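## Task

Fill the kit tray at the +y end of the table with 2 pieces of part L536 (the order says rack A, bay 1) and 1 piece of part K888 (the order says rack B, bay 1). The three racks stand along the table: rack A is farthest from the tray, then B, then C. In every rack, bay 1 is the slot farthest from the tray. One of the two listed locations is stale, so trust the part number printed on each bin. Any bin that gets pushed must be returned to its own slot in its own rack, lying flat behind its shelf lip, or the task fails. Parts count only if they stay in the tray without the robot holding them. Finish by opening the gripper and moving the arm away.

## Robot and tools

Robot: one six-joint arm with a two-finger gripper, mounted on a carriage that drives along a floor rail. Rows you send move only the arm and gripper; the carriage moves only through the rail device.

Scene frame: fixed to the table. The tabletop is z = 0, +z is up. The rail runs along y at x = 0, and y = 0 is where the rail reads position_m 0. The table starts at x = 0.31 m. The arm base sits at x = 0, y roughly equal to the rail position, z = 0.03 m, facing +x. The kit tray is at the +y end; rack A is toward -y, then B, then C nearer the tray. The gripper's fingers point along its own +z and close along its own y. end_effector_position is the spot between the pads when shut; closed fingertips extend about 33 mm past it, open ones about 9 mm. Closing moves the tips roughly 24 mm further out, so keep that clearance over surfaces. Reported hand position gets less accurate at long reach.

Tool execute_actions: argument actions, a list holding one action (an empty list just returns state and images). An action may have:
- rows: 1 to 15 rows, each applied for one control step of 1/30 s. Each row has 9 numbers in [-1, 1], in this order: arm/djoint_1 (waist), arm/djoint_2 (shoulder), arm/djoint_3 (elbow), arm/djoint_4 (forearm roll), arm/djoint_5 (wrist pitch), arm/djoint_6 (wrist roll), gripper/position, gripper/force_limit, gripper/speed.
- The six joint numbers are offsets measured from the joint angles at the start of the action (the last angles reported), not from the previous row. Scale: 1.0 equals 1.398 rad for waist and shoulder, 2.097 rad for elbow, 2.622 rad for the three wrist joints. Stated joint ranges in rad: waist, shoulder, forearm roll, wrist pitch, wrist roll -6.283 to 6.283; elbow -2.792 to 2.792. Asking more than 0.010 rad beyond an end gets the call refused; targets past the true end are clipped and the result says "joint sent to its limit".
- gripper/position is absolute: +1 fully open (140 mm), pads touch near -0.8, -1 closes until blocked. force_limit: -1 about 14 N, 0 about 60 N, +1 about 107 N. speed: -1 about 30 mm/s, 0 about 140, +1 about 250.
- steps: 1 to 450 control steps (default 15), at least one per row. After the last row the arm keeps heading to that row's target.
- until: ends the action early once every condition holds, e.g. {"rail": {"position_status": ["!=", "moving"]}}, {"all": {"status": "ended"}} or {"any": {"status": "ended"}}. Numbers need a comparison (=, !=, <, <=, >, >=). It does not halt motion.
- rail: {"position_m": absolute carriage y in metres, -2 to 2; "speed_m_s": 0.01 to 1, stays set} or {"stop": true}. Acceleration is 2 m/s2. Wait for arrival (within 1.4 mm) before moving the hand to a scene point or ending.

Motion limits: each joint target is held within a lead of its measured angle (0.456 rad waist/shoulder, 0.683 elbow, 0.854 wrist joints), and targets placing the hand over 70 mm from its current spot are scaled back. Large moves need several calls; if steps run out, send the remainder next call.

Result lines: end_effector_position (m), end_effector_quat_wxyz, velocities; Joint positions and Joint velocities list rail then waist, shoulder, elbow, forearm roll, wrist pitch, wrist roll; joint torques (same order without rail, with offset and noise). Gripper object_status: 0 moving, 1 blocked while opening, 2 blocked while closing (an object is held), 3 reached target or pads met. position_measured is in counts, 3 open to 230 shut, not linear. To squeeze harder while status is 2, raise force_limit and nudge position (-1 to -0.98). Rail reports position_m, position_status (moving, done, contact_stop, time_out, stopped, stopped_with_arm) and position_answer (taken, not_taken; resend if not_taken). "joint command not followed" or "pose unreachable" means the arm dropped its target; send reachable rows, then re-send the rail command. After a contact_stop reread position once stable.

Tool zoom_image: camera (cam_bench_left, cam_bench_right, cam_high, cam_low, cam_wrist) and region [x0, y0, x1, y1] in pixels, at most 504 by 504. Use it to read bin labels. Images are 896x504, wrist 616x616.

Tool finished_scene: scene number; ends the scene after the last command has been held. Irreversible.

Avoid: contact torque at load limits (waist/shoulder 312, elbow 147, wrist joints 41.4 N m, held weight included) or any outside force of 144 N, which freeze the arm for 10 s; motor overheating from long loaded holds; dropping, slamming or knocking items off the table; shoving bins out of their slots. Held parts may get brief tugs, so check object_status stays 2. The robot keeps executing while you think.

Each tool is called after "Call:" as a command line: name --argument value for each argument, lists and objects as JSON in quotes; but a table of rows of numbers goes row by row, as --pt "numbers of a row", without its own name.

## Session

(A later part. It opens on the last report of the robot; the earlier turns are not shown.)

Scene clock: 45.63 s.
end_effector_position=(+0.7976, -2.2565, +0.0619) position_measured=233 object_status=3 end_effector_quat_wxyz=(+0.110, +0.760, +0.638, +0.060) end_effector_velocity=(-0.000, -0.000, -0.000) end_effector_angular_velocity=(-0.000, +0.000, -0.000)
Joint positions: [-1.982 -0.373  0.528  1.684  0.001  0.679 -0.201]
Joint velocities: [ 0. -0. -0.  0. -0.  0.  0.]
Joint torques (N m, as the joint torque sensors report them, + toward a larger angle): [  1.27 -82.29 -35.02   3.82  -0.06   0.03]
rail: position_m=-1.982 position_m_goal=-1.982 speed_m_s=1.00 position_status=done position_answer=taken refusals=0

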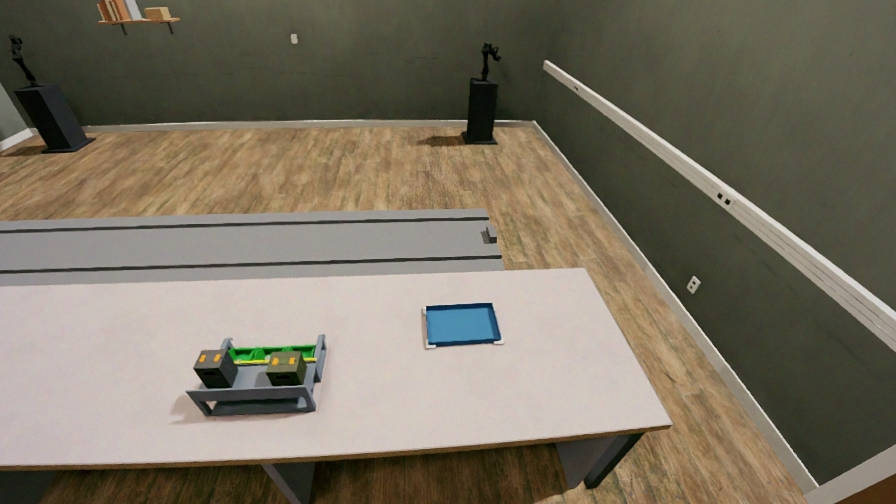

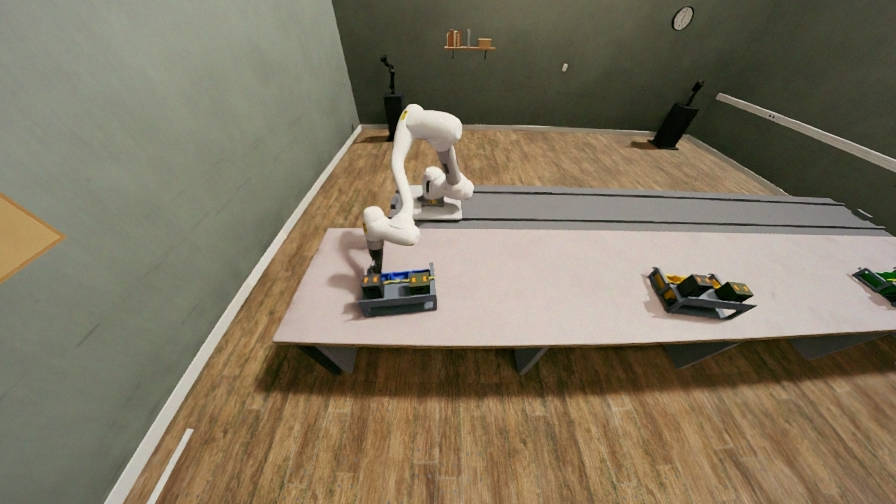

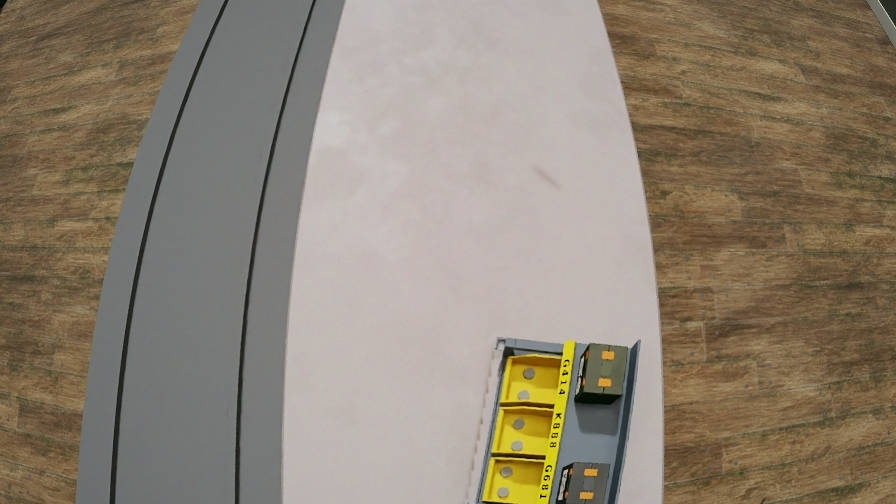

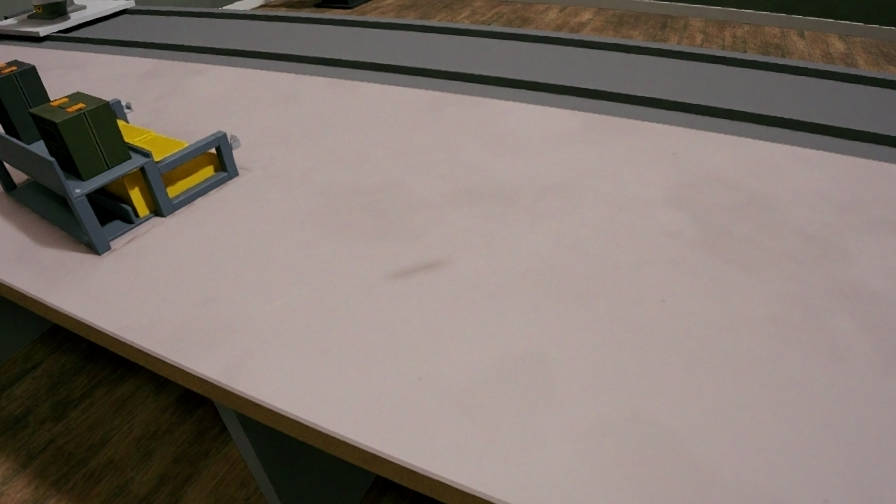

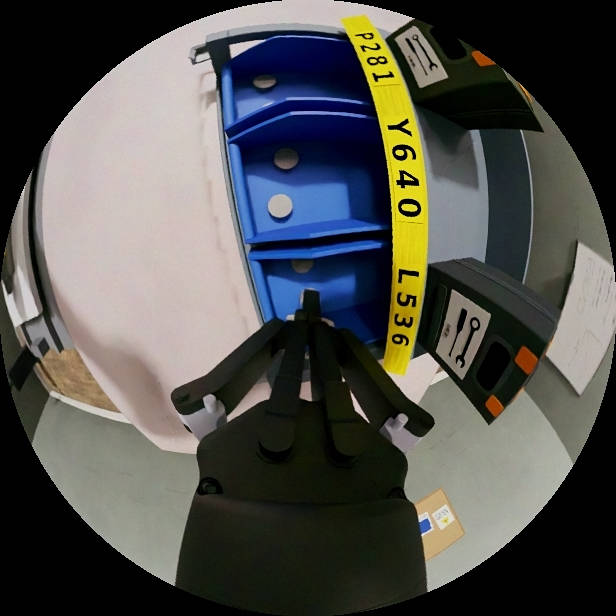

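Too high. Open, go lower.

Call:
execute_actions --actions '[{"rows":[[0,0,0,0,0,0,-0.35,0,0.5],[0,0,0,0,0,0,-0.35,0,0.5],[0,0,0,0,0,0,-0.35,0,0.5],[0,0,0,0,0,0,-0.35,0,0.5],[0,0,0,0,0,0,-0.35,0,0.5],[0,0,0,0,0,0,-0.35,0,0.5],[0,0,0,0,0,0,-0.35,0,0.5],[0,0,0,0,0,0,-0.35,0,0.5],[0,0,0,0,0,0,-0.35,0,0.5],[0,0.0075,0,0,-0.004,0,-0.35,0,0.5]],"steps":28}]'

Call:
execute_actions --actions '[{"rows":[[0,0,0,0,0,0,-1,0,-0.5]],"steps":25}]'

Scene clock: 48.47 s.
end_effector_position=(+0.7995, -2.2573, +0.0537) position_measured=173 object_status=3 end_effector_quat_wxyz=(+0.110, +0.760, +0.638, +0.060) end_effector_velocity=(+0.000, -0.000, +0.001) end_effector_angular_velocity=(-0.000, -0.001, -0.000)
Joint positions: [-1.982 -0.373  0.538  1.684  0.001  0.668 -0.201]
Joint velocities: [ 0.     0.    -0.001 -0.     0.     0.    -0.   ]
Joint torques (N m, as the joint torque sensors report them, + toward a larger angle): [  1.   -85.46 -35.02   3.95  -0.23  -0.34]
rail: position_m=-1.982 position_m_goal=-1.982 speed_m_s=1.00 position_status=done position_answer=taken refusals=0

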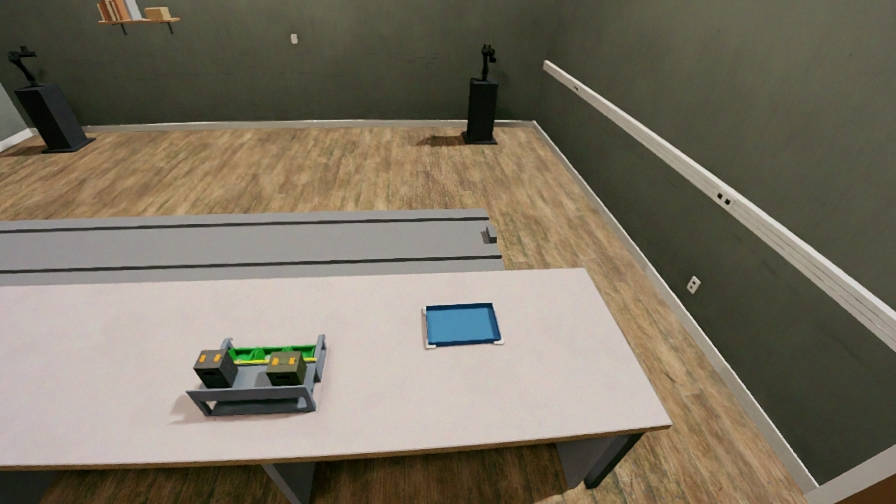

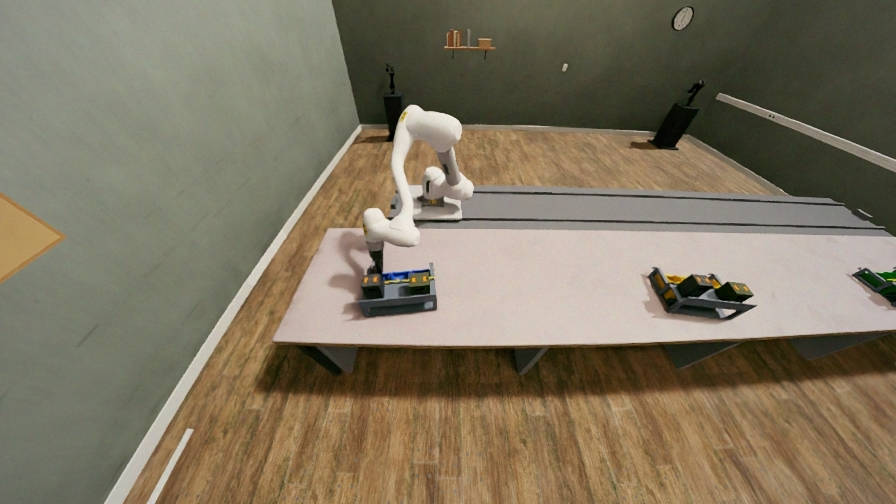

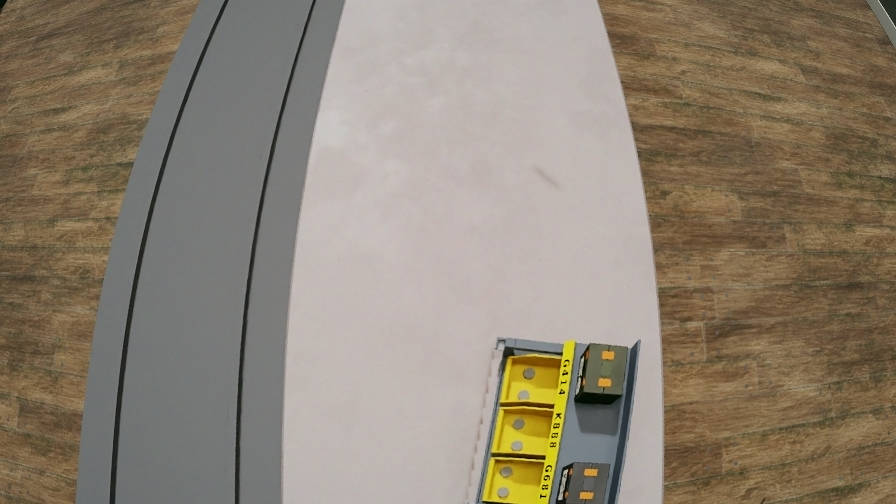

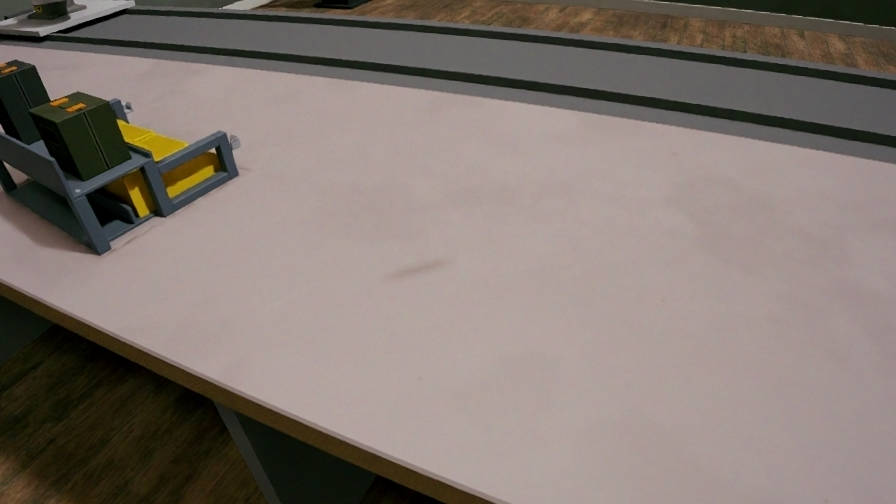

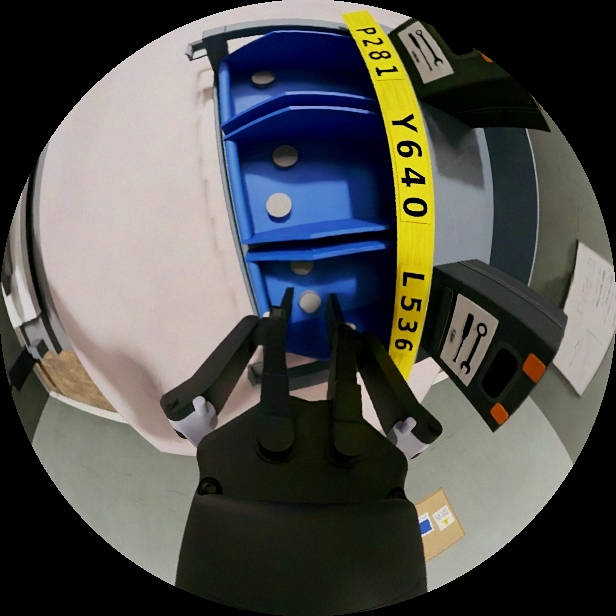

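Scene clock: 49.30 s.
end_effector_position=(+0.7995, -2.2573, +0.0538) position_measured=233 object_status=3 end_effector_quat_wxyz=(+0.110, +0.760, +0.638, +0.060) end_effector_velocity=(+0.000, -0.000, +0.000) end_effector_angular_velocity=(-0.000, -0.000, +0.000)
Joint positions: [-1.982 -0.373  0.538  1.684  0.001  0.668 -0.201]
Joint velocities: [ 0.  0.  0. -0.  0.  0. -0.]
Joint torques (N m, as the joint torque sensors report them, + toward a larger angle): [ -0.88 -84.24 -34.97   4.22  -0.03  -0.21]
rail: position_m=-1.982 position_m_goal=-1.982 speed_m_s=1.00 position_status=done position_answer=taken refusals=0

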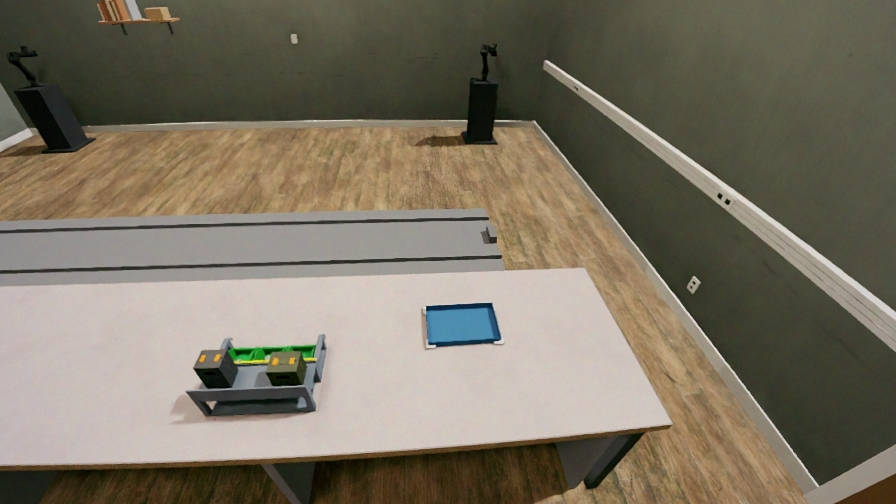

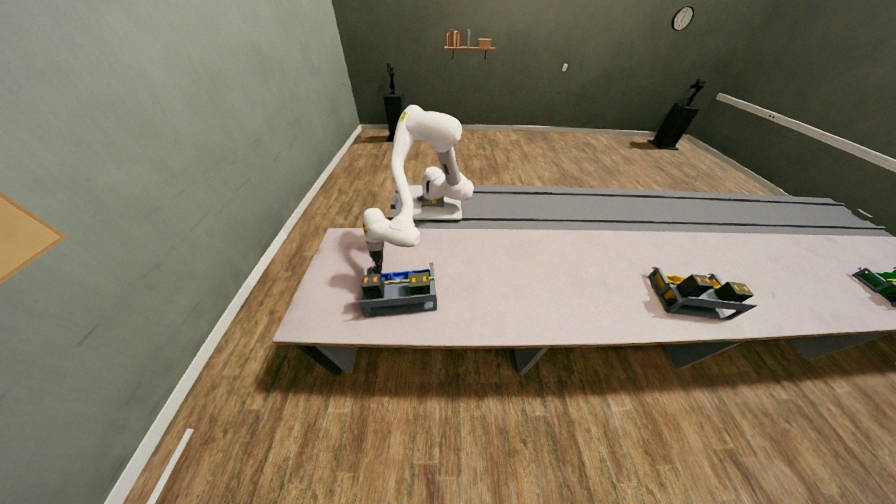

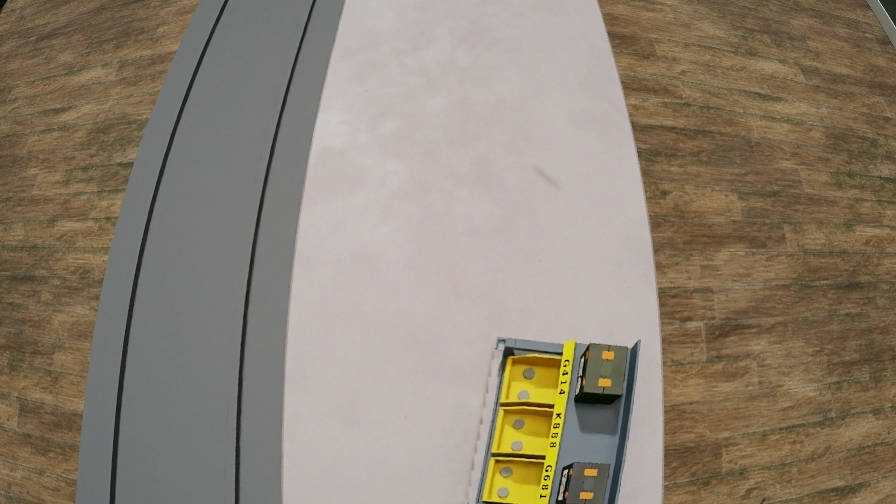

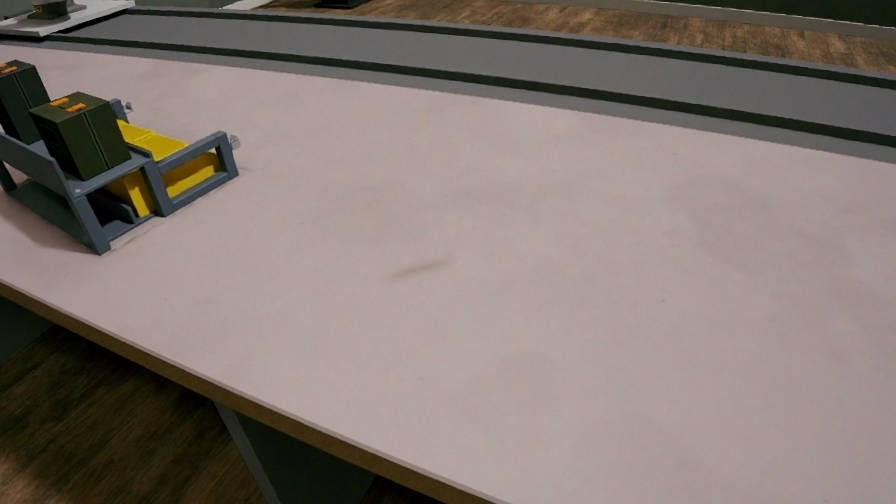

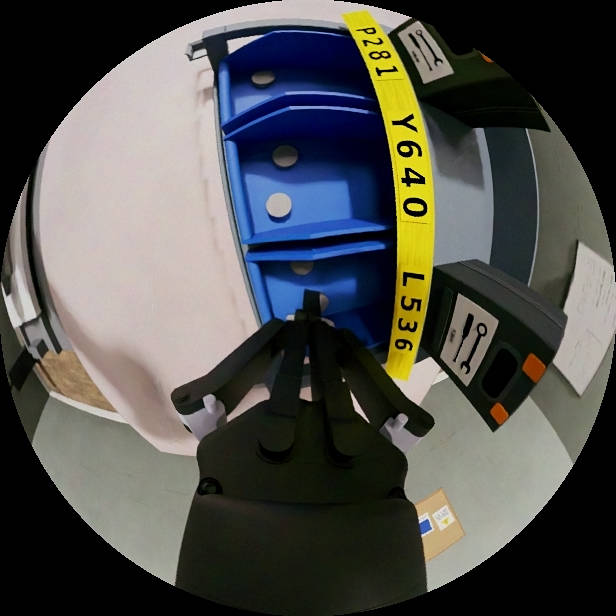

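Call:
execute_actions --actions '[{"rows":[[0,-0.01,0,0,0,0,-0.35,0,0.5],[0,-0.01,0,0,0,0,-0.35,0,0.5],[0,-0.01,0,0,0,0,-0.35,0,0.5],[0,-0.01,0,0,0,0,-0.35,0,0.5],[0,-0.01,0,0,0,0,-0.35,0,0.5],[0,-0.01,0,0,0,0,-0.35,0,0.5],[0,0,-0.013,0,0.016,0,-0.35,0,0.5],[0,0.01,-0.026,0,0.032,0,-0.35,0,0.5],[0,0.02,-0.038,0,0.048,0,-0.35,0,0.5],[0,0.03,-0.051,0,0.064,0,-0.35,0,0.5],[0,0.04,-0.064,0,0.08,0,-0.35,0,0.5],[0,0.05,-0.077,0,0.097,0,-0.35,0,0.5],[0,0.06,-0.09,0,0.113,0,-0.35,0,0.5],[0,0.07,-0.102,0,0.129,0,-0.35,0,0.5],[0,0.0805,-0.1152,0,0.145,0,-0.35,0,0.5]],"steps":40}]'

Scene clock: 53.80 s.
end_effector_position=(+0.8136, -2.2627, +0.0642) position_measured=173 object_status=3 end_effector_quat_wxyz=(-0.000, +0.765, +0.643, +0.000) end_effector_velocity=(+0.000, -0.000, +0.000) end_effector_angular_velocity=(-0.000, -0.000, +0.000)
Joint positions: [-1.982 -0.373  0.651  1.442  0.001  1.049 -0.201]
Joint velocities: [ 0.  0.  0. -0. -0.  0. -0.]
Joint torques (N m, as the joint torque sensors report them, + toward a larger angle): [  0.84 -98.18 -36.53   4.24   0.64   0.06]
rail: position_m=-1.982 position_m_goal=-1.982 speed_m_s=1.00 position_status=done position_answer=taken refusals=0

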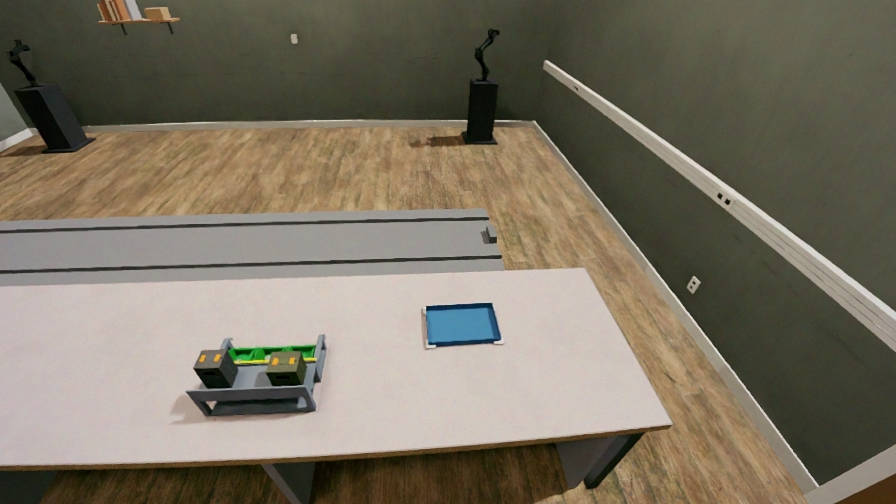

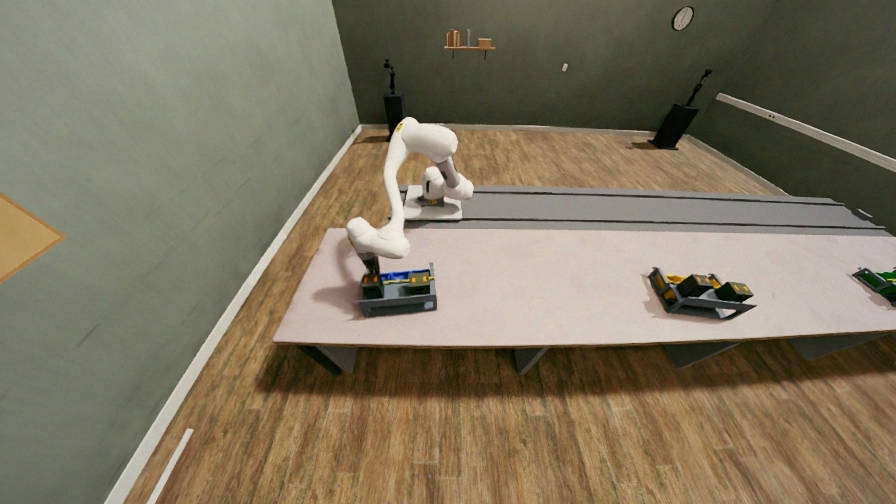

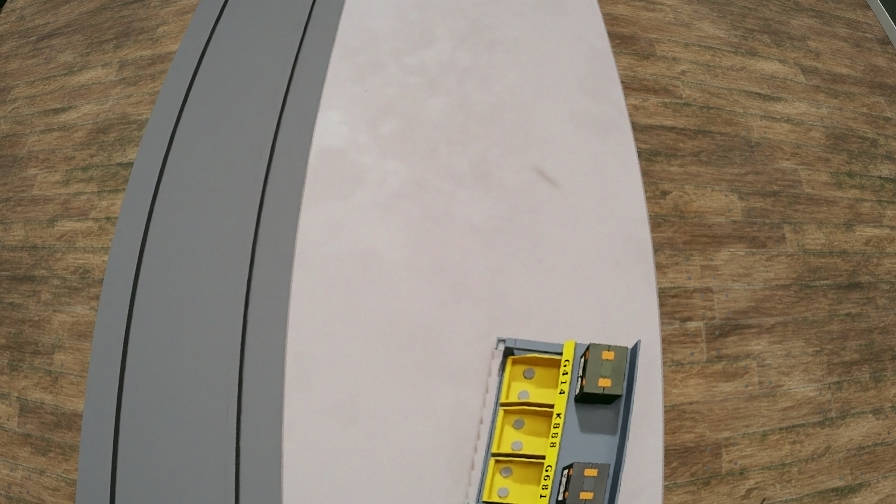

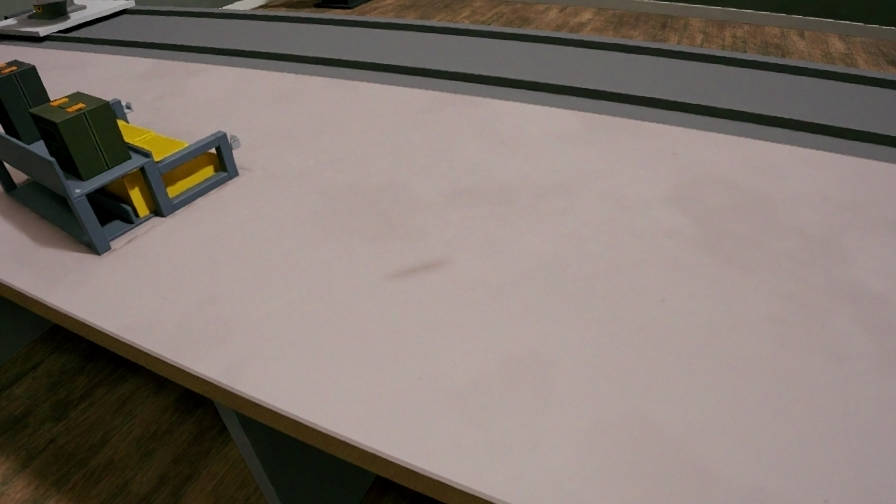

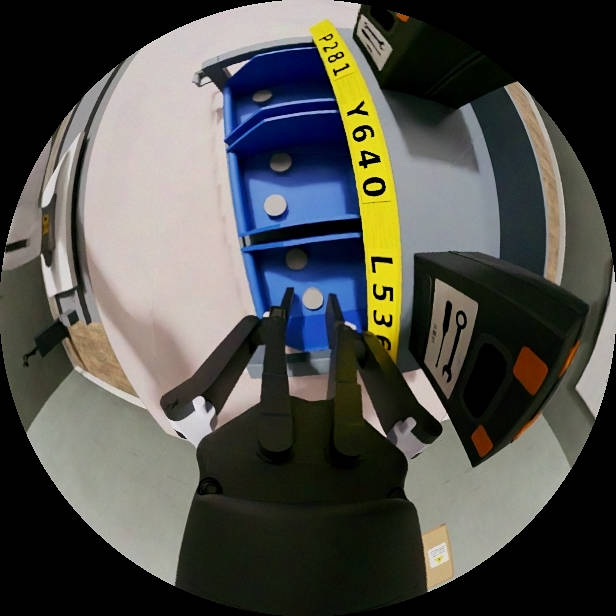

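Call:
execute_actions --actions '[{"rows":[[0,0.0096,0.0046,0,-0.0088,0,-0.42,0,0]],"steps":25}]'

Call:
execute_actions --actions '[{"rows":[[0,0,0,0,0,0,-1,0,-0.5]],"steps":20}]'

Scene clock: 56.03 s.
end_effector_position=(+0.8136, -2.2628, +0.0480) position_measured=182 object_status=3 end_effector_quat_wxyz=(-0.000, +0.765, +0.643, +0.000) end_effector_velocity=(+0.000, -0.000, +0.000) end_effector_angular_velocity=(-0.000, -0.000, -0.000)
Joint positions: [-1.982 -0.373  0.664  1.452  0.001  1.026 -0.201]
Joint velocities: [ 0.  0. -0. -0.  0. -0. -0.]
Joint torques (N m, as the joint torque sensors report them, + toward a larger angle): [  3.63 -99.49 -42.77   5.76  -2.23   0.18]
rail: position_m=-1.982 position_m_goal=-1.982 speed_m_s=1.00 position_status=done position_answer=taken refusals=0

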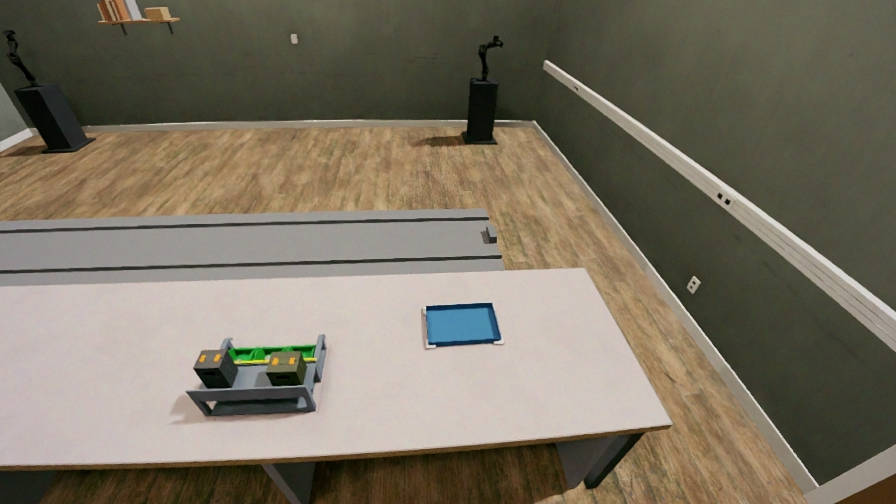

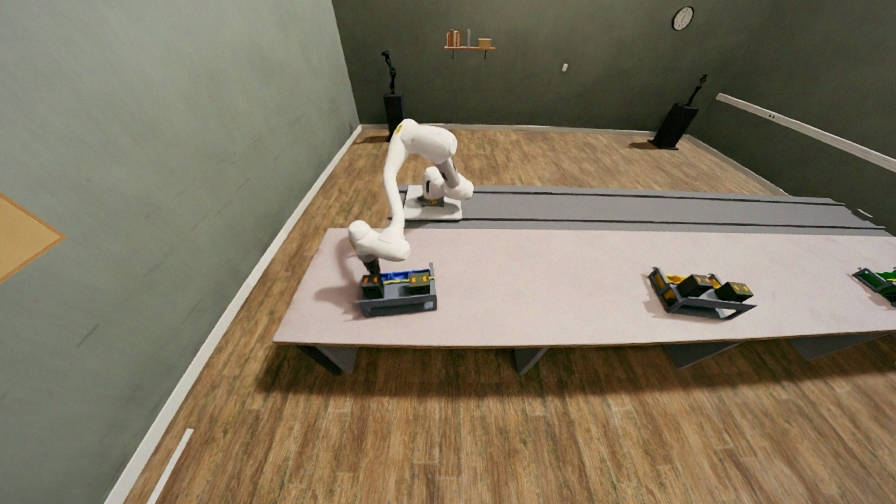

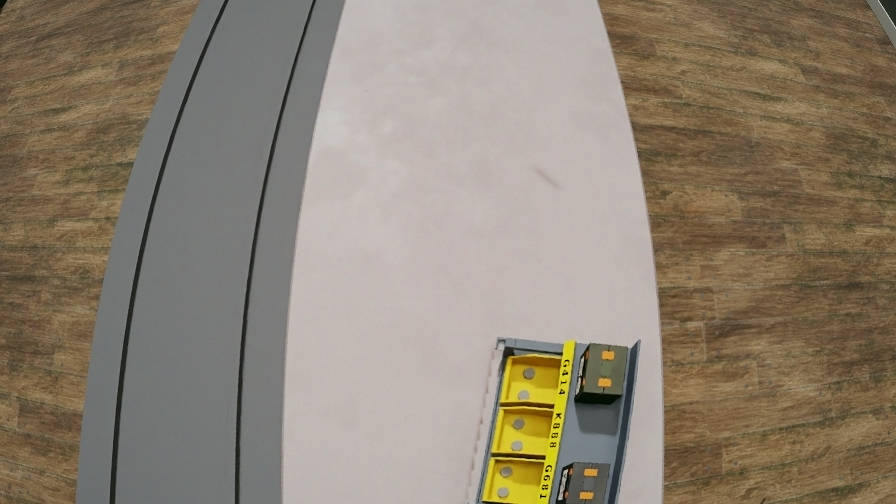

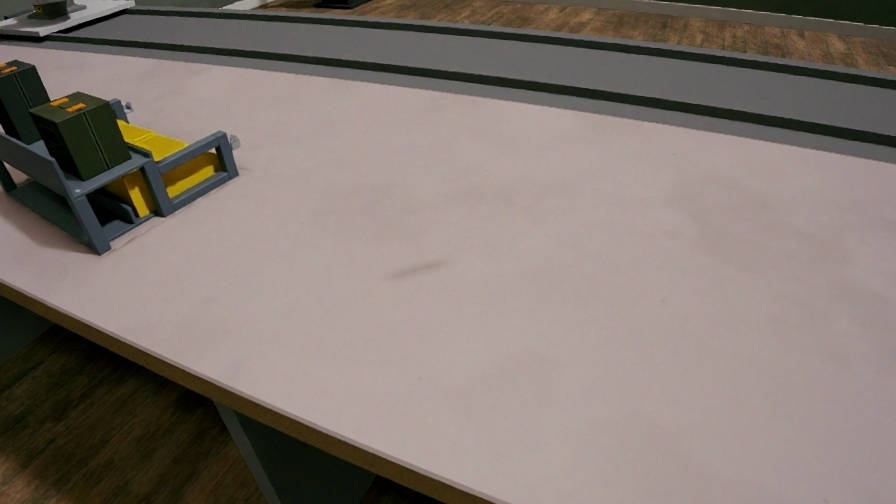

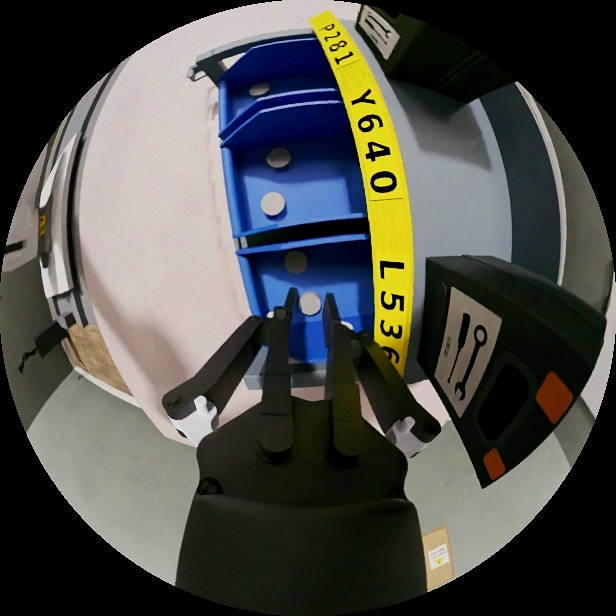

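Scene clock: 56.70 s.
end_effector_position=(+0.8137, -2.2628, +0.0481) position_measured=201 object_status=2 end_effector_quat_wxyz=(-0.000, +0.765, +0.643, +0.001) end_effector_velocity=(-0.000, +0.000, -0.000) end_effector_angular_velocity=(-0.000, +0.000, +0.000)
Joint positions: [-1.982 -0.373  0.664  1.452  0.001  1.026 -0.201]
Joint velocities: [ 0.  0. -0.  0. -0. -0. -0.]
Joint torques (N m, as the joint torque sensors report them, + toward a larger angle): [  0.82 -89.73 -29.75   3.96   1.4   -0.07]
rail: position_m=-1.982 position_m_goal=-1.982 speed_m_s=1.00 position_status=done position_answer=taken refusals=0

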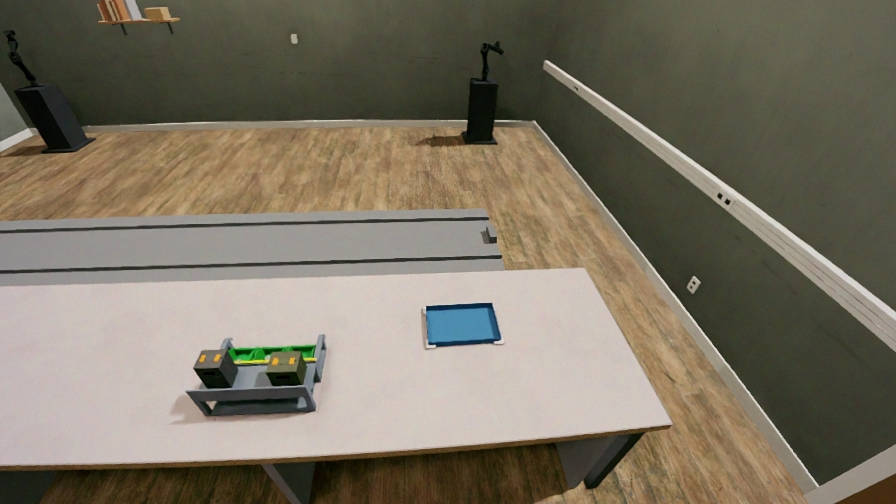

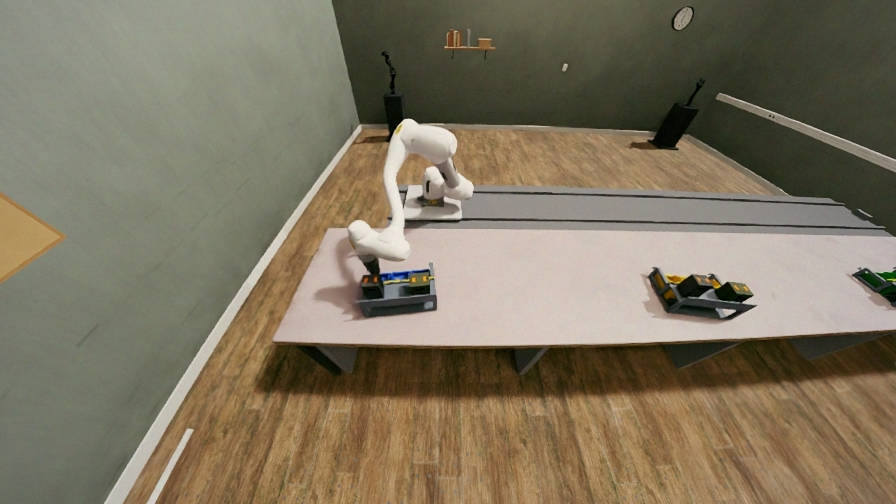

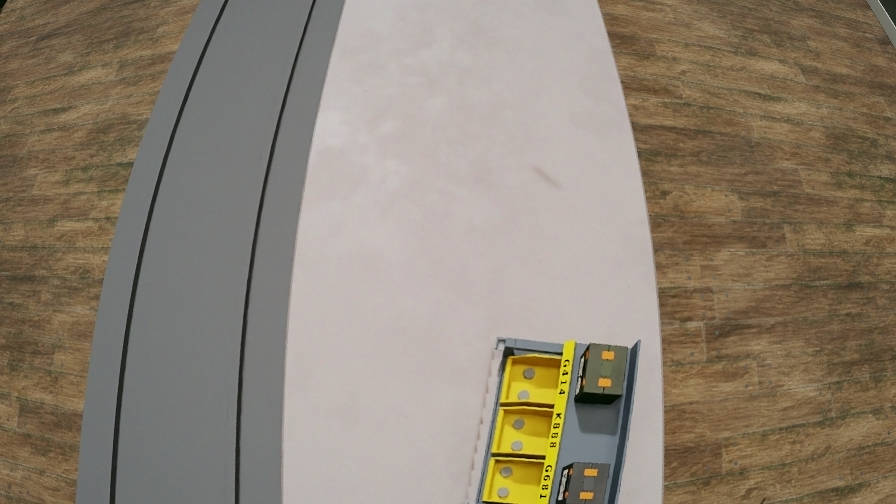

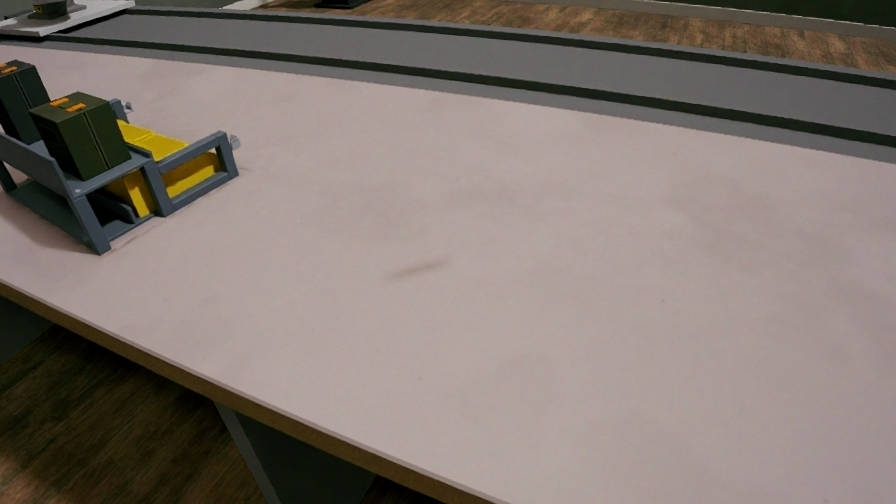

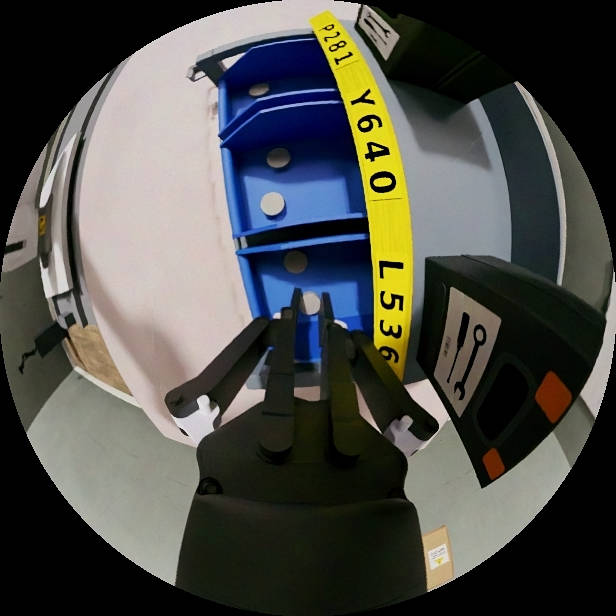

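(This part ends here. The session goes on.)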